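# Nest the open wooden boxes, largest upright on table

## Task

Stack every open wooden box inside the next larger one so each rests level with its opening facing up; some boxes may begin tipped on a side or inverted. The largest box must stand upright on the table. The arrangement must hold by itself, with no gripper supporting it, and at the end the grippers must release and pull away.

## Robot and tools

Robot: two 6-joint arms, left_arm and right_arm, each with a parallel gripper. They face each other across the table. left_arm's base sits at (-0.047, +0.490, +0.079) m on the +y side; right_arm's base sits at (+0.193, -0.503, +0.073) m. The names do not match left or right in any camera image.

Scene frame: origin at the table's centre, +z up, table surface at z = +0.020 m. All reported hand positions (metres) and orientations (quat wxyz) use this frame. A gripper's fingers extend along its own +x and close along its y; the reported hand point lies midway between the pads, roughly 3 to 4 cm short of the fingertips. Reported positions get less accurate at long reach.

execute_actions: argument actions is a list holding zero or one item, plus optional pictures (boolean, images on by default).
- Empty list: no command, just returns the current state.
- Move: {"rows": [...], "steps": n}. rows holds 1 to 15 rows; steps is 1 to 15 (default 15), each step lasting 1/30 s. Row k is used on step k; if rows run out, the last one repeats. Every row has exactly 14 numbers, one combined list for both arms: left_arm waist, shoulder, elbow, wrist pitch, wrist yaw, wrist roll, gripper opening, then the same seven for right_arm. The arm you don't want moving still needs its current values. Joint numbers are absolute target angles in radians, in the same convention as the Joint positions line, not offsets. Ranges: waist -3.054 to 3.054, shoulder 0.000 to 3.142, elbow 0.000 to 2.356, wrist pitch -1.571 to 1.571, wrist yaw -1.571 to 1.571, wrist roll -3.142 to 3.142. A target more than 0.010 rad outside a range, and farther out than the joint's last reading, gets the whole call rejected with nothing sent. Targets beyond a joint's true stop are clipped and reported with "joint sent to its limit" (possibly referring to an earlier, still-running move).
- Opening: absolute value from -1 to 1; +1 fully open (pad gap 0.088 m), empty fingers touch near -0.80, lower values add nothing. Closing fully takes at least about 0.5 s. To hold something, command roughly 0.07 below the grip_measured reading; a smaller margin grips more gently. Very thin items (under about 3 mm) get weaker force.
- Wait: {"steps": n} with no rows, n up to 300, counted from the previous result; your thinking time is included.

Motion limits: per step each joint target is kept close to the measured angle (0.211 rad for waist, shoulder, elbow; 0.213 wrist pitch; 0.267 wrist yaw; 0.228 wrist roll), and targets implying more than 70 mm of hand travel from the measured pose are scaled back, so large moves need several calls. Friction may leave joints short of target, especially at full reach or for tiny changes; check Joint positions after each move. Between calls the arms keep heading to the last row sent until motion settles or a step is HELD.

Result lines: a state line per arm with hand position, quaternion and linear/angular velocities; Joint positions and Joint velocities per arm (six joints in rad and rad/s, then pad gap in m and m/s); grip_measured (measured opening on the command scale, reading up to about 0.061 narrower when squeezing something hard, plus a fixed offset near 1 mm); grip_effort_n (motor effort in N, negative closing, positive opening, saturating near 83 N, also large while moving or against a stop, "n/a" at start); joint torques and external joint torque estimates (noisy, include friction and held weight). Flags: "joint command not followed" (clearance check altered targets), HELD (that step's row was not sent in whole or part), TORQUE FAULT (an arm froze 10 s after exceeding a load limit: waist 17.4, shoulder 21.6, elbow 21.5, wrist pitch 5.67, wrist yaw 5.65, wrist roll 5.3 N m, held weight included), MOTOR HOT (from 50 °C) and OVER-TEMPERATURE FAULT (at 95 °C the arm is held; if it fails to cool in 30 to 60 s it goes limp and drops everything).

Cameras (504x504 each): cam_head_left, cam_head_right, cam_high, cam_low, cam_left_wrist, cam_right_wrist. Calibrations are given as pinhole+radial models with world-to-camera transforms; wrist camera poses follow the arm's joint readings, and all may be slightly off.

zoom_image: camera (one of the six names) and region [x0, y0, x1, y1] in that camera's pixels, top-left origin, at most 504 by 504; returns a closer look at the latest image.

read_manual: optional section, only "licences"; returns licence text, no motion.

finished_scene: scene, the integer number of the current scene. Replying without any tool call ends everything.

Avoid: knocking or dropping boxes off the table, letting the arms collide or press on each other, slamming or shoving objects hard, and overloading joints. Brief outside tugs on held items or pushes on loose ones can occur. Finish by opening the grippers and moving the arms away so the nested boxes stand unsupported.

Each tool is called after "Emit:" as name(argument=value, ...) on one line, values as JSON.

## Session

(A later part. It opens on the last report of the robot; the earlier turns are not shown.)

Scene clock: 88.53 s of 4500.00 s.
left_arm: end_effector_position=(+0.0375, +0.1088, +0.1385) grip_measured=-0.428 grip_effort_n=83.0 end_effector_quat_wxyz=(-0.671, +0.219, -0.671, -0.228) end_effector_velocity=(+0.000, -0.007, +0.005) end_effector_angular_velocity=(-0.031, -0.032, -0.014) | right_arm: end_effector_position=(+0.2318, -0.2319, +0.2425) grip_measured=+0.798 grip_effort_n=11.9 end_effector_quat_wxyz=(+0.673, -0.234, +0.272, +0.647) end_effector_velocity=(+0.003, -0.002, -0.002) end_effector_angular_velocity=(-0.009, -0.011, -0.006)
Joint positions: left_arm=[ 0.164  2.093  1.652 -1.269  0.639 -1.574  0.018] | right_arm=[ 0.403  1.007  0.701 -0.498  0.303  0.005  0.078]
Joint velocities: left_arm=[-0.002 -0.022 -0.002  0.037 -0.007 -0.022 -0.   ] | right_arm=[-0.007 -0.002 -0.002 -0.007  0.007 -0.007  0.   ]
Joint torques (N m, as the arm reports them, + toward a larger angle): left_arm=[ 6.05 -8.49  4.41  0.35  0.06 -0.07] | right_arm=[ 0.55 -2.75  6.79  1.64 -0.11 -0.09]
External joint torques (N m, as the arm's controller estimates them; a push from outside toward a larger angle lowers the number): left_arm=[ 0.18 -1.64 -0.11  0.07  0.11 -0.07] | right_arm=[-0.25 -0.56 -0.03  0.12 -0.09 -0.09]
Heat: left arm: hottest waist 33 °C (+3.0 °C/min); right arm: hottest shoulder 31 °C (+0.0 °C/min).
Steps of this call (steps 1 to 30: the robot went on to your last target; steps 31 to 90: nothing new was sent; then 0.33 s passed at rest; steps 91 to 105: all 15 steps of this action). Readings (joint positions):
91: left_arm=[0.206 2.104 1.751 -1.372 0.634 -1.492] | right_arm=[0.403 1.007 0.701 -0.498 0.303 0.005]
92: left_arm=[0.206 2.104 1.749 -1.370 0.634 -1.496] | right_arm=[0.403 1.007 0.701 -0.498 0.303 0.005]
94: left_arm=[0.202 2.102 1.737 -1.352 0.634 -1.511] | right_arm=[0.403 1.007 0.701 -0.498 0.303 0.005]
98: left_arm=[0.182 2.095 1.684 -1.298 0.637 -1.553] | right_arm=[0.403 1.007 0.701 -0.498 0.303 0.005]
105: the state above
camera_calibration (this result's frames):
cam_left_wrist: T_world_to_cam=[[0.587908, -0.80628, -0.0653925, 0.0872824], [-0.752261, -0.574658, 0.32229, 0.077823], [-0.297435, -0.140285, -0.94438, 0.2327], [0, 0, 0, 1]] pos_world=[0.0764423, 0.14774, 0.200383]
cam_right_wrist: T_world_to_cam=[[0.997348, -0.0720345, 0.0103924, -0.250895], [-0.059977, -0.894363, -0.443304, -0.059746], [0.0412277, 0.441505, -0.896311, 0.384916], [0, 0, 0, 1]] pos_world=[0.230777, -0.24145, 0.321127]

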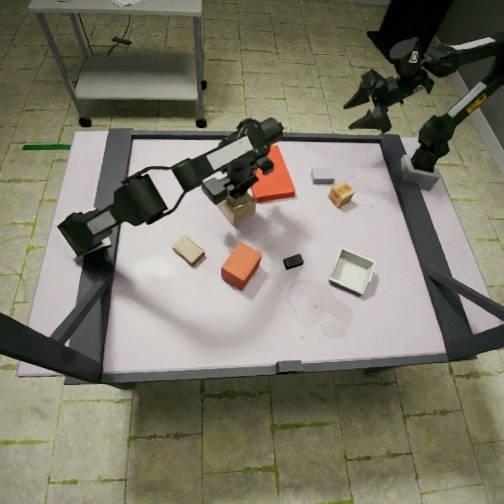

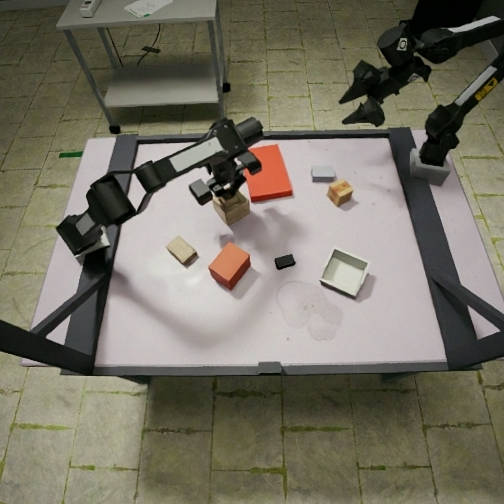

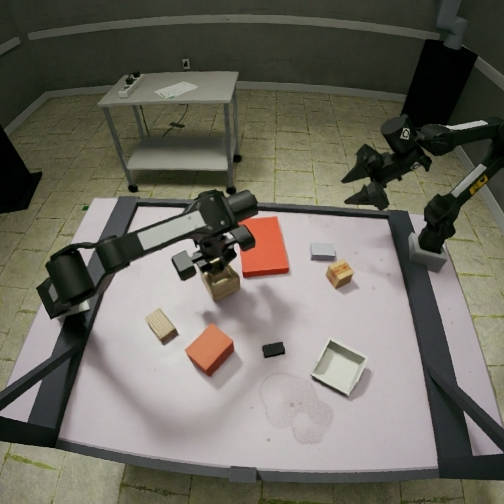

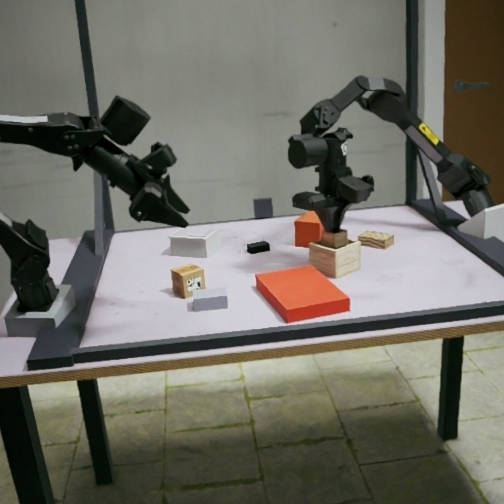

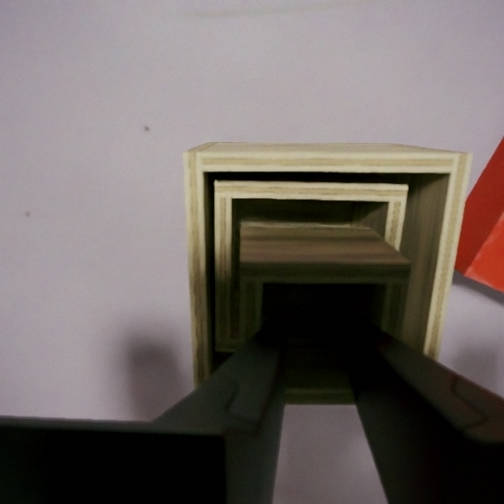

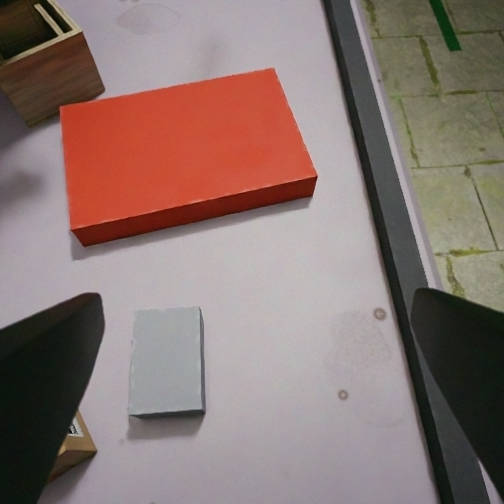

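Emit:
execute_actions(actions=[{"rows":[[0.152,2.1,1.625,-1.228,0.643,-1.59,-0.38,0.4,1.0,0.7,-0.5,0.3,0,0.8],[0.152,2.1,1.625,-1.228,0.643,-1.59,-0.38,0.4,1.0,0.7,-0.5,0.3,0,0.8],[0.14,2.1,1.6,-1.19,0.645,-1.606,-0.38,0.4,1.0,0.7,-0.5,0.3,0,0.8],[0.14,2.1,1.6,-1.19,0.645,-1.606,-0.38,0.4,1.0,0.7,-0.5,0.3,0,0.8],[0.127,2.1,1.572,-1.15,0.646,-1.622,-0.38,0.4,1.0,0.7,-0.5,0.3,0,0.8],[0.127,2.1,1.572,-1.15,0.646,-1.622,-0.38,0.4,1.0,0.7,-0.5,0.3,0,0.8],[0.114,2.1,1.544,-1.11,0.648,-1.64,-0.38,0.4,1.0,0.7,-0.5,0.3,0,0.8],[0.114,2.1,1.544,-1.11,0.648,-1.64,-0.38,0.4,1.0,0.7,-0.5,0.3,0,0.8],[0.102,2.1,1.516,-1.071,0.65,-1.657,-0.38,0.4,1.0,0.7,-0.5,0.3,0,0.8]]}])

Scene clock: 91.03 s of 4500.00 s.
left_arm: end_effector_position=(+0.0372, +0.1080, +0.0981) grip_measured=-0.428 grip_effort_n=83.0 end_effector_quat_wxyz=(-0.673, +0.219, -0.671, -0.220) end_effector_velocity=(+0.006, -0.004, -0.004) end_effector_angular_velocity=(-0.026, -0.025, -0.008) | right_arm: end_effector_position=(+0.2318, -0.2319, +0.2425) grip_measured=+0.798 grip_effort_n=11.9 end_effector_quat_wxyz=(+0.673, -0.234, +0.272, +0.647) end_effector_velocity=(-0.003, -0.002, -0.004) end_effector_angular_velocity=(-0.011, -0.004, +0.031)
Joint positions: left_arm=[ 0.099  2.092  1.524 -1.079  0.646 -1.652  0.018] | right_arm=[ 0.403  1.007  0.701 -0.498  0.303  0.005  0.078]
Joint velocities: left_arm=[-0.002 -0.002 -0.022  0.066 -0.007 -0.022 -0.   ] | right_arm=[-0.002 -0.002 -0.007 -0.007 -0.022 -0.022  0.   ]
Joint torques (N m, as the arm reports them, + toward a larger angle): left_arm=[ 6.02 -5.85  4.37  0.49  0.07 -0.1 ] | right_arm=[ 0.68 -2.62  6.69  1.6  -0.1  -0.11]
External joint torques (N m, as the arm's controller estimates them; a push from outside toward a larger angle lowers the number): left_arm=[-0.09  1.32 -0.15  0.13  0.13 -0.1 ] | right_arm=[-0.17 -0.44 -0.11  0.08 -0.06 -0.12]
Heat: left arm: hottest waist 33 °C (+3.0 °C/min); right arm: hottest shoulder 31 °C (+0.0 °C/min).
Steps of this call (steps 1 to 15: the robot went on to your last target; steps 16 to 60: nothing new was sent; steps 61 to 75: all 15 steps of this action). Readings (joint positions):
61: left_arm=[0.163 2.091 1.649 -1.262 0.639 -1.578] | right_arm=[0.403 1.007 0.701 -0.498 0.303 0.005]
62: left_arm=[0.162 2.091 1.644 -1.250 0.639 -1.581] | right_arm=[0.403 1.007 0.701 -0.498 0.303 0.005]
64: left_arm=[0.156 2.091 1.629 -1.220 0.640 -1.591] | right_arm=[0.403 1.007 0.701 -0.498 0.303 0.005]
68: left_arm=[0.130 2.091 1.578 -1.149 0.642 -1.621] | right_arm=[0.403 1.007 0.701 -0.498 0.303 0.005]
75: the state above
camera_calibration (this result's frames):
cam_left_wrist: T_world_to_cam=[[0.580286, -0.812608, -0.0541917, 0.0840418], [-0.759801, -0.56413, 0.323203, 0.089211], [-0.293208, -0.146375, -0.944777, 0.194892], [0, 0, 0, 1]] pos_world=[0.0761582, 0.147147, 0.159851]
cam_right_wrist: T_world_to_cam=[[0.997348, -0.0720345, 0.0103924, -0.250895], [-0.059977, -0.894363, -0.443304, -0.059746], [0.0412277, 0.441505, -0.896311, 0.384916], [0, 0, 0, 1]] pos_world=[0.230777, -0.24145, 0.321127]

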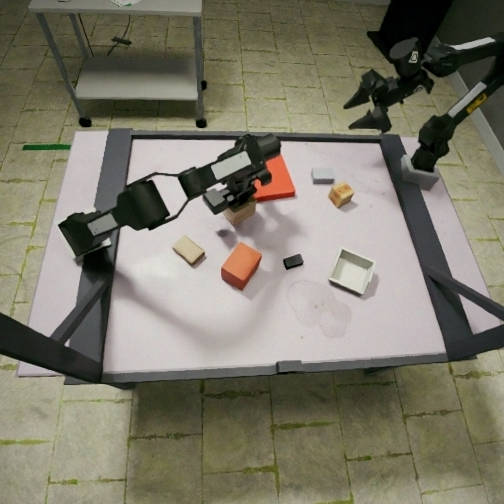

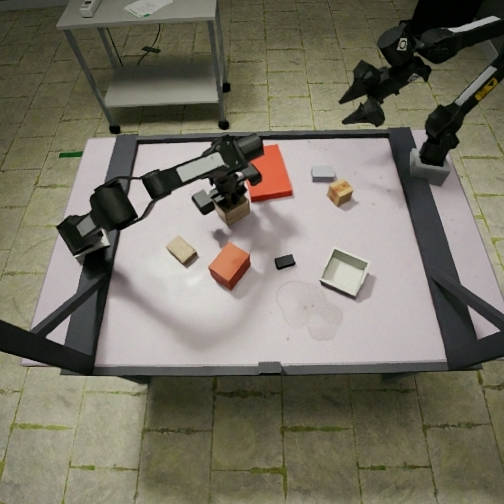

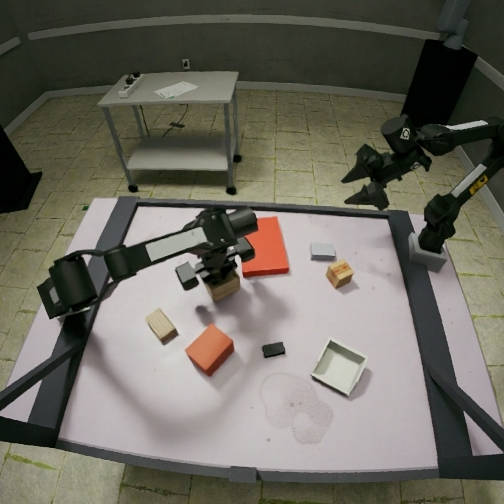

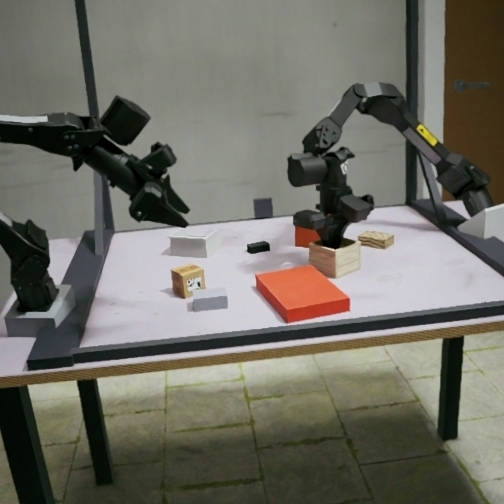

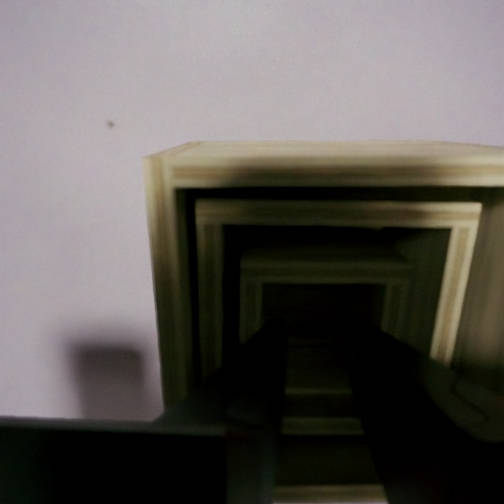

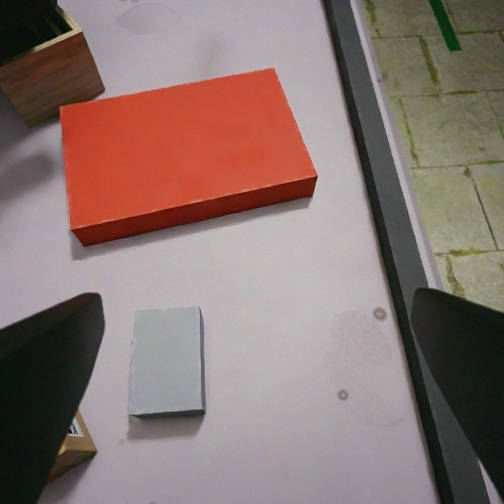

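Emit:
execute_actions(actions=[{"rows":[[0.096,2.112,1.512,-1.06,0.65,-1.66,-0.38,0.4,1.0,0.7,-0.5,0.3,0,0.8],[0.096,2.112,1.512,-1.06,0.65,-1.66,-0.38,0.4,1.0,0.7,-0.5,0.3,0,0.8],[0.096,2.112,1.512,-1.06,0.65,-1.66,-0.38,0.4,1.0,0.7,-0.5,0.3,0,0.8],[0.096,2.112,1.512,-1.06,0.65,-1.66,-0.38,0.4,1.0,0.7,-0.5,0.3,0,0.8],[0.096,2.112,1.512,-1.06,0.65,-1.66,-0.38,0.4,1.0,0.7,-0.5,0.3,0,0.8],[0.096,2.112,1.512,-1.06,0.65,-1.66,-0.38,0.4,1.0,0.7,-0.5,0.3,0,0.8],[0.096,2.112,1.512,-1.06,0.65,-1.66,-0.38,0.4,1.0,0.7,-0.5,0.3,0,0.8],[0.096,2.112,1.512,-1.06,0.65,-1.66,-0.45,0.4,1.0,0.7,-0.5,0.3,0,0.8],[0.096,2.112,1.512,-1.06,0.65,-1.66,-0.55,0.4,1.0,0.7,-0.5,0.3,0,0.8],[0.096,2.112,1.512,-1.06,0.65,-1.66,-0.7,0.4,1.0,0.7,-0.5,0.3,0,0.8]]}], pictures=false)

Emit:
execute_actions(actions=[{"rows":[[0.11,2.095,1.54,-1.1,0.648,-1.64,-0.7,0.4,1.0,0.7,-0.5,0.3,0,0.8],[0.11,2.095,1.54,-1.1,0.648,-1.64,-0.7,0.4,1.0,0.7,-0.5,0.3,0,0.8],[0.125,2.088,1.57,-1.145,0.646,-1.62,-0.7,0.4,1.0,0.7,-0.5,0.3,0,0.8],[0.125,2.088,1.57,-1.145,0.646,-1.62,-0.7,0.4,1.0,0.7,-0.5,0.3,0,0.8],[0.145,2.083,1.61,-1.2,0.644,-1.6,-0.7,0.4,1.0,0.7,-0.5,0.3,0,0.8],[0.145,2.083,1.61,-1.2,0.644,-1.6,-0.7,0.4,1.0,0.7,-0.5,0.3,0,0.8],[0.166,2.08,1.655,-1.266,0.641,-1.57,-0.7,0.4,1.0,0.7,-0.5,0.3,0,0.8],[0.166,2.08,1.655,-1.266,0.641,-1.57,-0.7,0.4,1.0,0.7,-0.5,0.3,0,0.8],[0.187,2.08,1.7,-1.33,0.638,-1.54,-0.7,0.4,1.0,0.7,-0.5,0.3,0,0.8],[0.187,2.08,1.7,-1.33,0.638,-1.54,-0.7,0.4,1.0,0.7,-0.5,0.3,0,0.8],[0.207,2.08,1.75,-1.39,0.636,-1.52,-0.7,0.4,1.0,0.7,-0.5,0.3,0,0.8]]}])

Scene clock: 93.70 s of 4500.00 s.
left_arm: end_effector_position=(+0.0396, +0.1076, +0.0939) grip_measured=-0.668 grip_effort_n=-15.6 end_effector_quat_wxyz=(-0.673, +0.220, -0.671, -0.220) end_effector_velocity=(+0.005, +0.000, +0.000) end_effector_angular_velocity=(+0.005, -0.022, -0.010) | right_arm: end_effector_position=(+0.2318, -0.2319, +0.2425) grip_measured=+0.798 grip_effort_n=11.4 end_effector_quat_wxyz=(+0.673, -0.234, +0.272, +0.647) end_effector_velocity=(+0.001, -0.001, -0.002) end_effector_angular_velocity=(-0.009, -0.012, +0.015)
Joint positions: left_arm=[ 0.097  2.101  1.518 -1.061  0.647 -1.657  0.006] | right_arm=[ 0.403  1.007  0.701 -0.498  0.303  0.005  0.078]
Joint velocities: left_arm=[ 0.002  0.002  0.002  0.007 -0.022  0.007 -0.016] | right_arm=[-0.007 -0.002 -0.002 -0.007 -0.007 -0.022  0.   ]
Joint torques (N m, as the arm reports them, + toward a larger angle): left_arm=[ 5.67 -5.56  4.2   0.41  0.05 -0.08] | right_arm=[ 0.64 -2.92  6.85  1.65 -0.08 -0.12]
External joint torques (N m, as the arm's controller estimates them; a push from outside toward a larger angle lowers the number): left_arm=[-0.26  1.4  -0.18  0.08  0.11 -0.09] | right_arm=[-0.2  -0.74  0.06  0.14 -0.05 -0.13]
Heat: left arm: hottest waist 34 °C (+4.0 °C/min); right arm: hottest shoulder 31 °C (-1.0 °C/min).
Steps of this call (steps 1 to 15: the robot went on to your last target; steps 16 to 65: nothing new was sent; steps 66 to 80: all 15 steps of this action). Readings (joint positions):
66: left_arm=[0.099 2.093 1.522 -1.071 0.647 -1.655] | right_arm=[0.403 1.007 0.701 -0.498 0.303 0.005]
67: left_arm=[0.099 2.094 1.522 -1.068 0.647 -1.656] | right_arm=[0.403 1.007 0.701 -0.498 0.303 0.005]
69: left_arm=[0.098 2.096 1.521 -1.064 0.647 -1.656] | right_arm=[0.403 1.007 0.701 -0.498 0.303 0.005]
73: left_arm=[0.097 2.100 1.518 -1.062 0.647 -1.657] | right_arm=[0.403 1.007 0.701 -0.498 0.303 0.005]
80: the state above

Scene clock: 94.20 s of 4500.00 s.
left_arm: end_effector_position=(+0.0369, +0.1078, +0.1658) grip_measured=-0.697 grip_effort_n=-15.6 end_effector_quat_wxyz=(-0.670, +0.223, -0.672, -0.221) end_effector_velocity=(-0.013, -0.011, +0.090) end_effector_angular_velocity=(-0.113, -0.060, -0.024) | right_arm: end_effector_position=(+0.2318, -0.2319, +0.2425) grip_measured=+0.798 grip_effort_n=11.9 end_effector_quat_wxyz=(+0.673, -0.234, +0.272, +0.647) end_effector_velocity=(-0.003, -0.000, -0.001) end_effector_angular_velocity=(+0.003, -0.001, +0.028)
Joint positions: left_arm=[ 0.205  2.088  1.733 -1.368  0.64  -1.53   0.005] | right_arm=[ 0.403  1.007  0.701 -0.498  0.303  0.005  0.078]
Joint velocities: left_arm=[ 0.11  -0.085  0.203 -0.212  0.007  0.066 -0.   ] | right_arm=[-0.002 -0.002 -0.007  0.007 -0.022 -0.022 -0.   ]
Joint torques (N m, as the arm reports them, + toward a larger angle): left_arm=[ 4.97 -6.85  5.32  0.11 -0.19  0.04] | right_arm=[ 0.69 -2.98  6.69  1.63 -0.09 -0.13]
External joint torques (N m, as the arm's controller estimates them; a push from outside toward a larger angle lowers the number): left_arm=[ 0.09 -1.09  1.32 -0.16 -0.16  0.03] | right_arm=[-0.15 -0.8  -0.12  0.1  -0.05 -0.14]
Heat: left arm: hottest waist 34 °C (+4.0 °C/min); right arm: hottest shoulder 31 °C (-1.0 °C/min).
Steps of this call (steps 1 to 15: all 15 steps of this action). Readings (joint positions):
1: left_arm=[0.097 2.101 1.519 -1.064 0.647 -1.656] | right_arm=[0.403 1.007 0.701 -0.498 0.303 0.005]
2: left_arm=[0.098 2.101 1.522 -1.076 0.647 -1.653] | right_arm=[0.403 1.007 0.701 -0.498 0.303 0.005]
4: left_arm=[0.104 2.101 1.535 -1.111 0.647 -1.639] | right_arm=[0.403 1.007 0.701 -0.498 0.303 0.005]
8: left_arm=[0.136 2.101 1.602 -1.208 0.647 -1.598] | right_arm=[0.403 1.007 0.701 -0.498 0.303 0.005]
15: the state above
camera_calibration (this result's frames):
cam_left_wrist: T_world_to_cam=[[0.585787, -0.808835, -0.0513755, 0.0866143], [-0.754896, -0.567593, 0.328588, 0.0662526], [-0.294934, -0.1537, -0.943075, 0.259312], [0, 0, 0, 1]] pos_world=[0.0757562, 0.147517, 0.22723]
cam_right_wrist: T_world_to_cam=[[0.997348, -0.0720345, 0.0103924, -0.250895], [-0.059977, -0.894363, -0.443304, -0.059746], [0.0412277, 0.441505, -0.896311, 0.384916], [0, 0, 0, 1]] pos_world=[0.230777, -0.24145, 0.321127]

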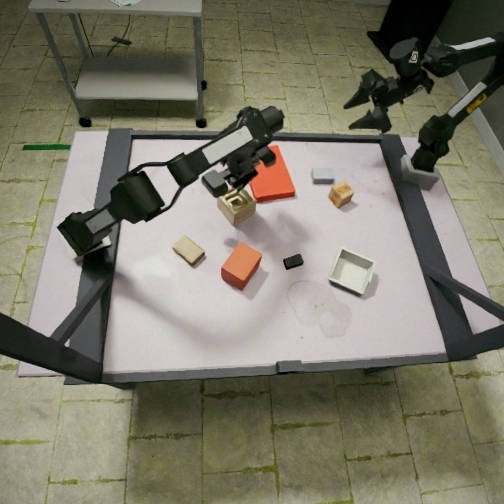

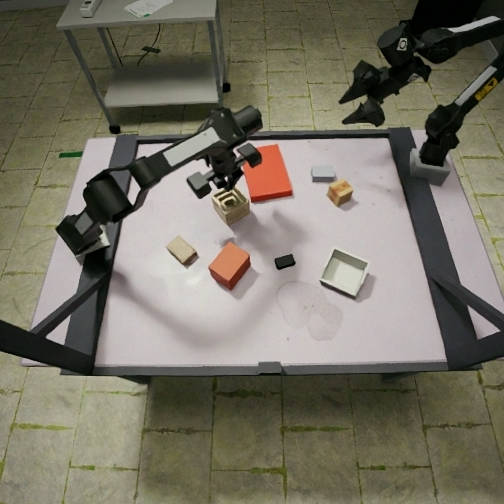

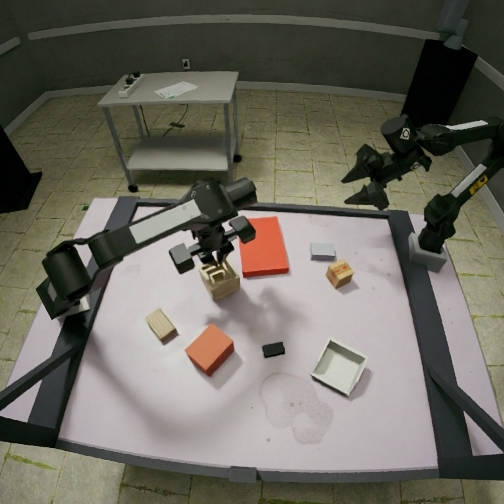

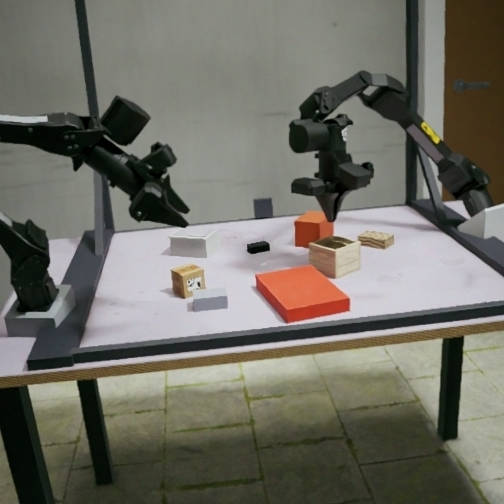

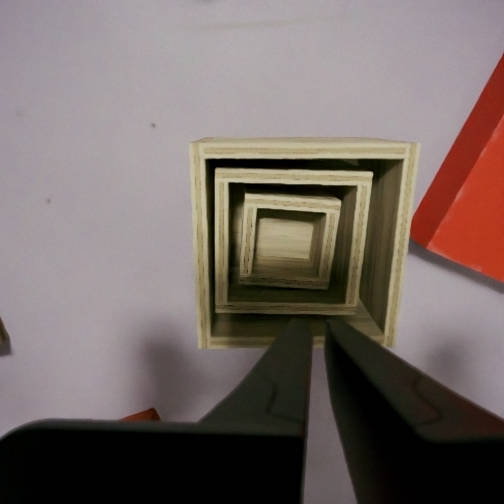

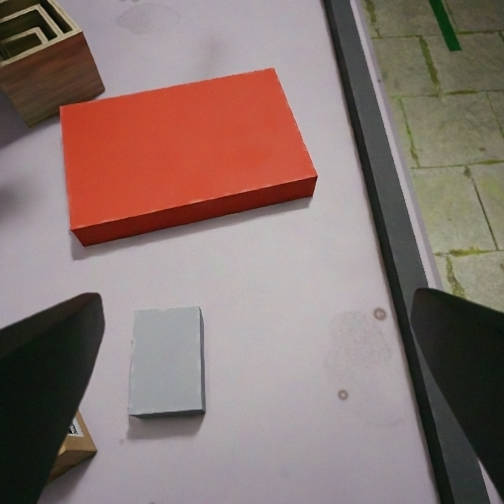

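Nested. Retreat.

Emit:
execute_actions(actions=[{"rows":[[0.25,1.95,1.65,-1.35,0.6,-1.4,-0.7,0.4,1.0,0.7,-0.5,0.3,0,0.8],[0.25,1.95,1.65,-1.35,0.6,-1.4,-0.7,0.4,1.0,0.7,-0.5,0.3,0,0.8],[0.25,1.8,1.55,-1.3,0.6,-1.3,-0.7,0.4,1.0,0.7,-0.5,0.3,0,0.8],[0.25,1.8,1.55,-1.3,0.6,-1.3,-0.7,0.4,1.0,0.7,-0.5,0.3,0,0.8],[0.3,1.6,1.4,-1.2,0.55,-1.2,-0.7,0.4,1.0,0.7,-0.5,0.3,0,0.8],[0.3,1.6,1.4,-1.2,0.55,-1.2,-0.7,0.4,1.0,0.7,-0.5,0.3,0,0.8],[0.3,1.4,1.25,-1.1,0.5,-1.1,-0.7,0.4,1.0,0.7,-0.5,0.3,0,0.8],[0.3,1.4,1.25,-1.1,0.5,-1.1,-0.7,0.4,1.0,0.7,-0.5,0.3,0,0.8],[0.3,1.2,1.1,-1.0,0.5,-1.0,-0.7,0.4,1.0,0.7,-0.5,0.3,0,0.8]]}], pictures=false)

Emit:
execute_actions(actions=[{"steps":15}])

Emit:
zoom_image(camera="cam_high", region=[180,240,260,320])

Scene clock: 95.83 s of 4500.00 s.
left_arm: end_effector_position=(-0.0184, +0.1891, +0.2287) grip_measured=-0.697 grip_effort_n=-15.6 end_effector_quat_wxyz=(+0.819, -0.084, +0.554, -0.124) end_effector_velocity=(-0.236, +0.036, +0.200) end_effector_angular_velocity=(-0.676, -0.832, -0.902) | right_arm: end_effector_position=(+0.2318, -0.2319, +0.2425) grip_measured=+0.798 grip_effort_n=11.4 end_effector_quat_wxyz=(+0.673, -0.234, +0.272, +0.647) end_effector_velocity=(-0.001, -0.001, -0.002) end_effector_angular_velocity=(-0.007, -0.002, +0.010)
Joint positions: left_arm=[ 0.301  1.34   1.123 -1.021  0.505 -1.018  0.005] | right_arm=[ 0.403  1.007  0.701 -0.498  0.303  0.005  0.078]
Joint velocities: left_arm=[-0.002 -1.463 -0.335  0.183 -0.022  0.168 -0.   ] | right_arm=[-0.002 -0.002 -0.002 -0.007 -0.007 -0.007 -0.   ]
Joint torques (N m, as the arm reports them, + toward a larger angle): left_arm=[ 2.98 -4.01  6.34  1.58 -0.26  0.13] | right_arm=[ 0.81 -2.57  6.72  1.63 -0.11 -0.12]
External joint torques (N m, as the arm's controller estimates them; a push from outside toward a larger angle lowers the number): left_arm=[-0.11 -1.53  0.51  0.31 -0.12  0.1 ] | right_arm=[-0.01 -0.37 -0.12  0.1  -0.09 -0.12]
Heat: left arm: hottest waist 34 °C (+4.0 °C/min); right arm: hottest shoulder 31 °C (-1.0 °C/min).
Steps of this call (steps 1 to 30: the robot went on to your last target; steps 31 to 34: nothing new was sent; steps 35 to 49: all 15 steps of this action). Readings (joint positions):
35: left_arm=[0.209 2.073 1.733 -1.379 0.636 -1.503] | right_arm=[0.403 1.007 0.701 -0.498 0.303 0.005]
36: left_arm=[0.214 2.051 1.706 -1.365 0.624 -1.467] | right_arm=[0.403 1.007 0.701 -0.498 0.303 0.005]
38: left_arm=[0.231 1.969 1.629 -1.335 0.610 -1.387] | right_arm=[0.403 1.007 0.701 -0.498 0.303 0.005]
42: left_arm=[0.284 1.733 1.423 -1.185 0.545 -1.201] | right_arm=[0.403 1.007 0.701 -0.498 0.303 0.005]
49: the state above

Scene clock: 96.33 s of 4500.00 s.
left_arm: end_effector_position=(-0.0424, +0.1903, +0.2513) grip_measured=-0.697 grip_effort_n=-15.1 end_effector_quat_wxyz=(+0.833, -0.083, +0.515, -0.187) end_effector_velocity=(-0.001, +0.001, +0.000) end_effector_angular_velocity=(+0.002, -0.001, +0.009) | right_arm: end_effector_position=(+0.2318, -0.2319, +0.2425) grip_measured=+0.798 grip_effort_n=10.9 end_effector_quat_wxyz=(+0.673, -0.234, +0.272, +0.647) end_effector_velocity=(-0.002, -0.004, -0.004) end_effector_angular_velocity=(-0.020, -0.015, +0.028)
Joint positions: left_arm=[ 0.301  1.201  1.107 -1.001  0.503 -1.003  0.005] | right_arm=[ 0.403  1.007  0.701 -0.498  0.303  0.005  0.078]
Joint velocities: left_arm=[-0.002 -0.002  0.002 -0.007 -0.007 -0.007  0.   ] | right_arm=[ 0.002 -0.002 -0.002 -0.022 -0.007 -0.022  0.   ]
Joint torques (N m, as the arm reports them, + toward a larger angle): left_arm=[ 2.46 -1.71  4.97  1.31 -0.33  0.1 ] | right_arm=[ 0.66 -3.02  6.69  1.63 -0.11 -0.13]
External joint torques (N m, as the arm's controller estimates them; a push from outside toward a larger angle lowers the number): left_arm=[-0.1   0.06 -0.18  0.16 -0.13  0.07] | right_arm=[-0.19 -0.83 -0.11  0.12 -0.08 -0.14]
Heat: left arm: hottest waist 34 °C (+4.0 °C/min); right arm: hottest shoulder 31 °C (-1.0 °C/min).
Steps of this call (steps 1 to 15: the robot went on to your last target). Readings (joint positions):
1: left_arm=[0.301 1.295 1.117 -1.014 0.504 -1.013] | right_arm=[0.403 1.007 0.701 -0.498 0.303 0.005]
2: left_arm=[0.301 1.257 1.116 -1.008 0.504 -1.009] | right_arm=[0.403 1.007 0.701 -0.498 0.303 0.005]
4: left_arm=[0.301 1.211 1.117 -1.001 0.504 -1.005] | right_arm=[0.403 1.007 0.701 -0.498 0.303 0.005]
8: left_arm=[0.301 1.201 1.111 -1.001 0.504 -1.004] | right_arm=[0.403 1.007 0.701 -0.498 0.303 0.005]
15: the state above
camera_calibration (this result's frames):
cam_left_wrist: T_world_to_cam=[[-0.21436, -0.935567, 0.280648, 0.111013], [-0.971479, 0.17439, -0.160675, -0.00228983], [0.10138, -0.307086, -0.946267, 0.376091], [0, 0, 0, 1]] pos_world=[-0.0165558, 0.219752, 0.324358]
cam_right_wrist: T_world_to_cam=[[0.997348, -0.0720345, 0.0103924, -0.250895], [-0.059977, -0.894363, -0.443304, -0.059746], [0.0412277, 0.441505, -0.896311, 0.384916], [0, 0, 0, 1]] pos_world=[0.230777, -0.24145, 0.321127]

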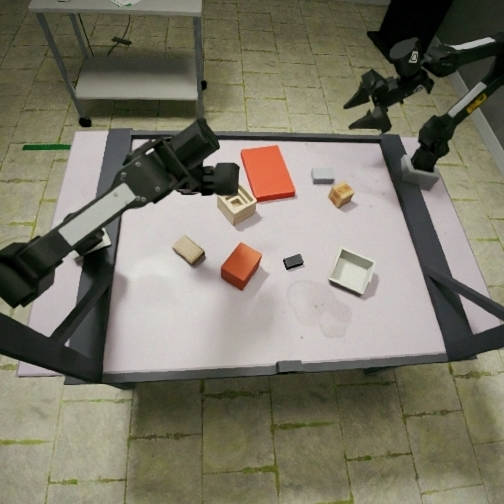

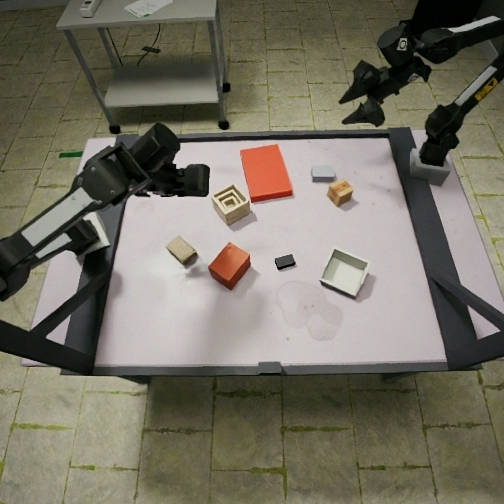

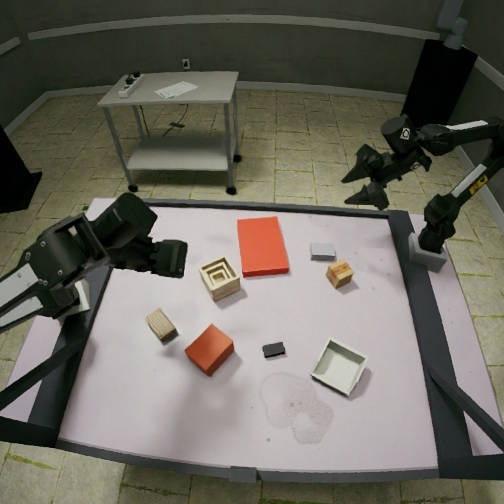

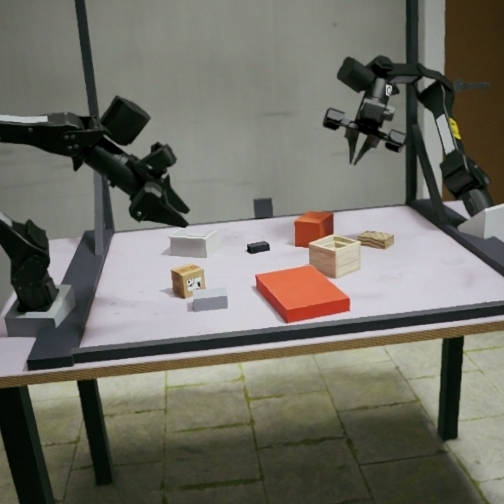

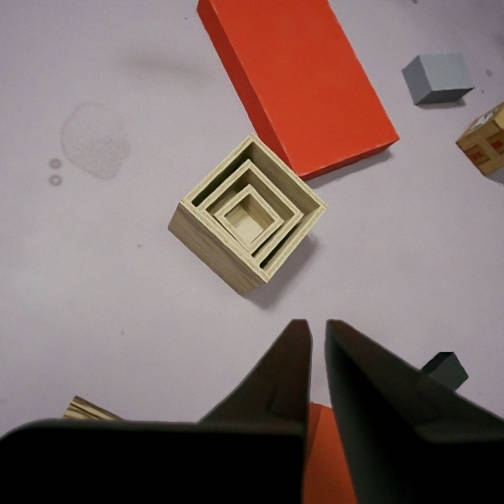

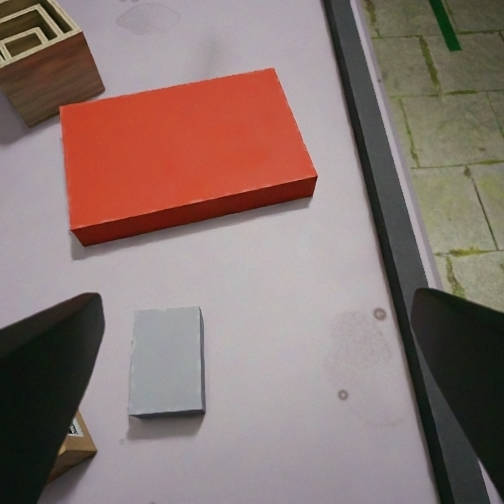

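Region (180, 240, 260, 320) of cam_high's 504x504 image, scaled by 6.300, with more detail than that image has.

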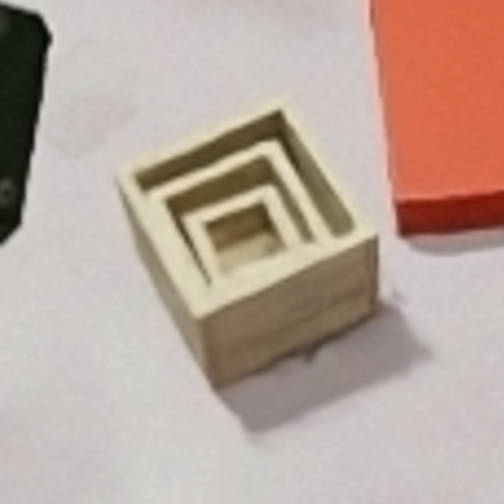

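Emit:
finished_scene(scene=1)

The scene is finished: the task was done.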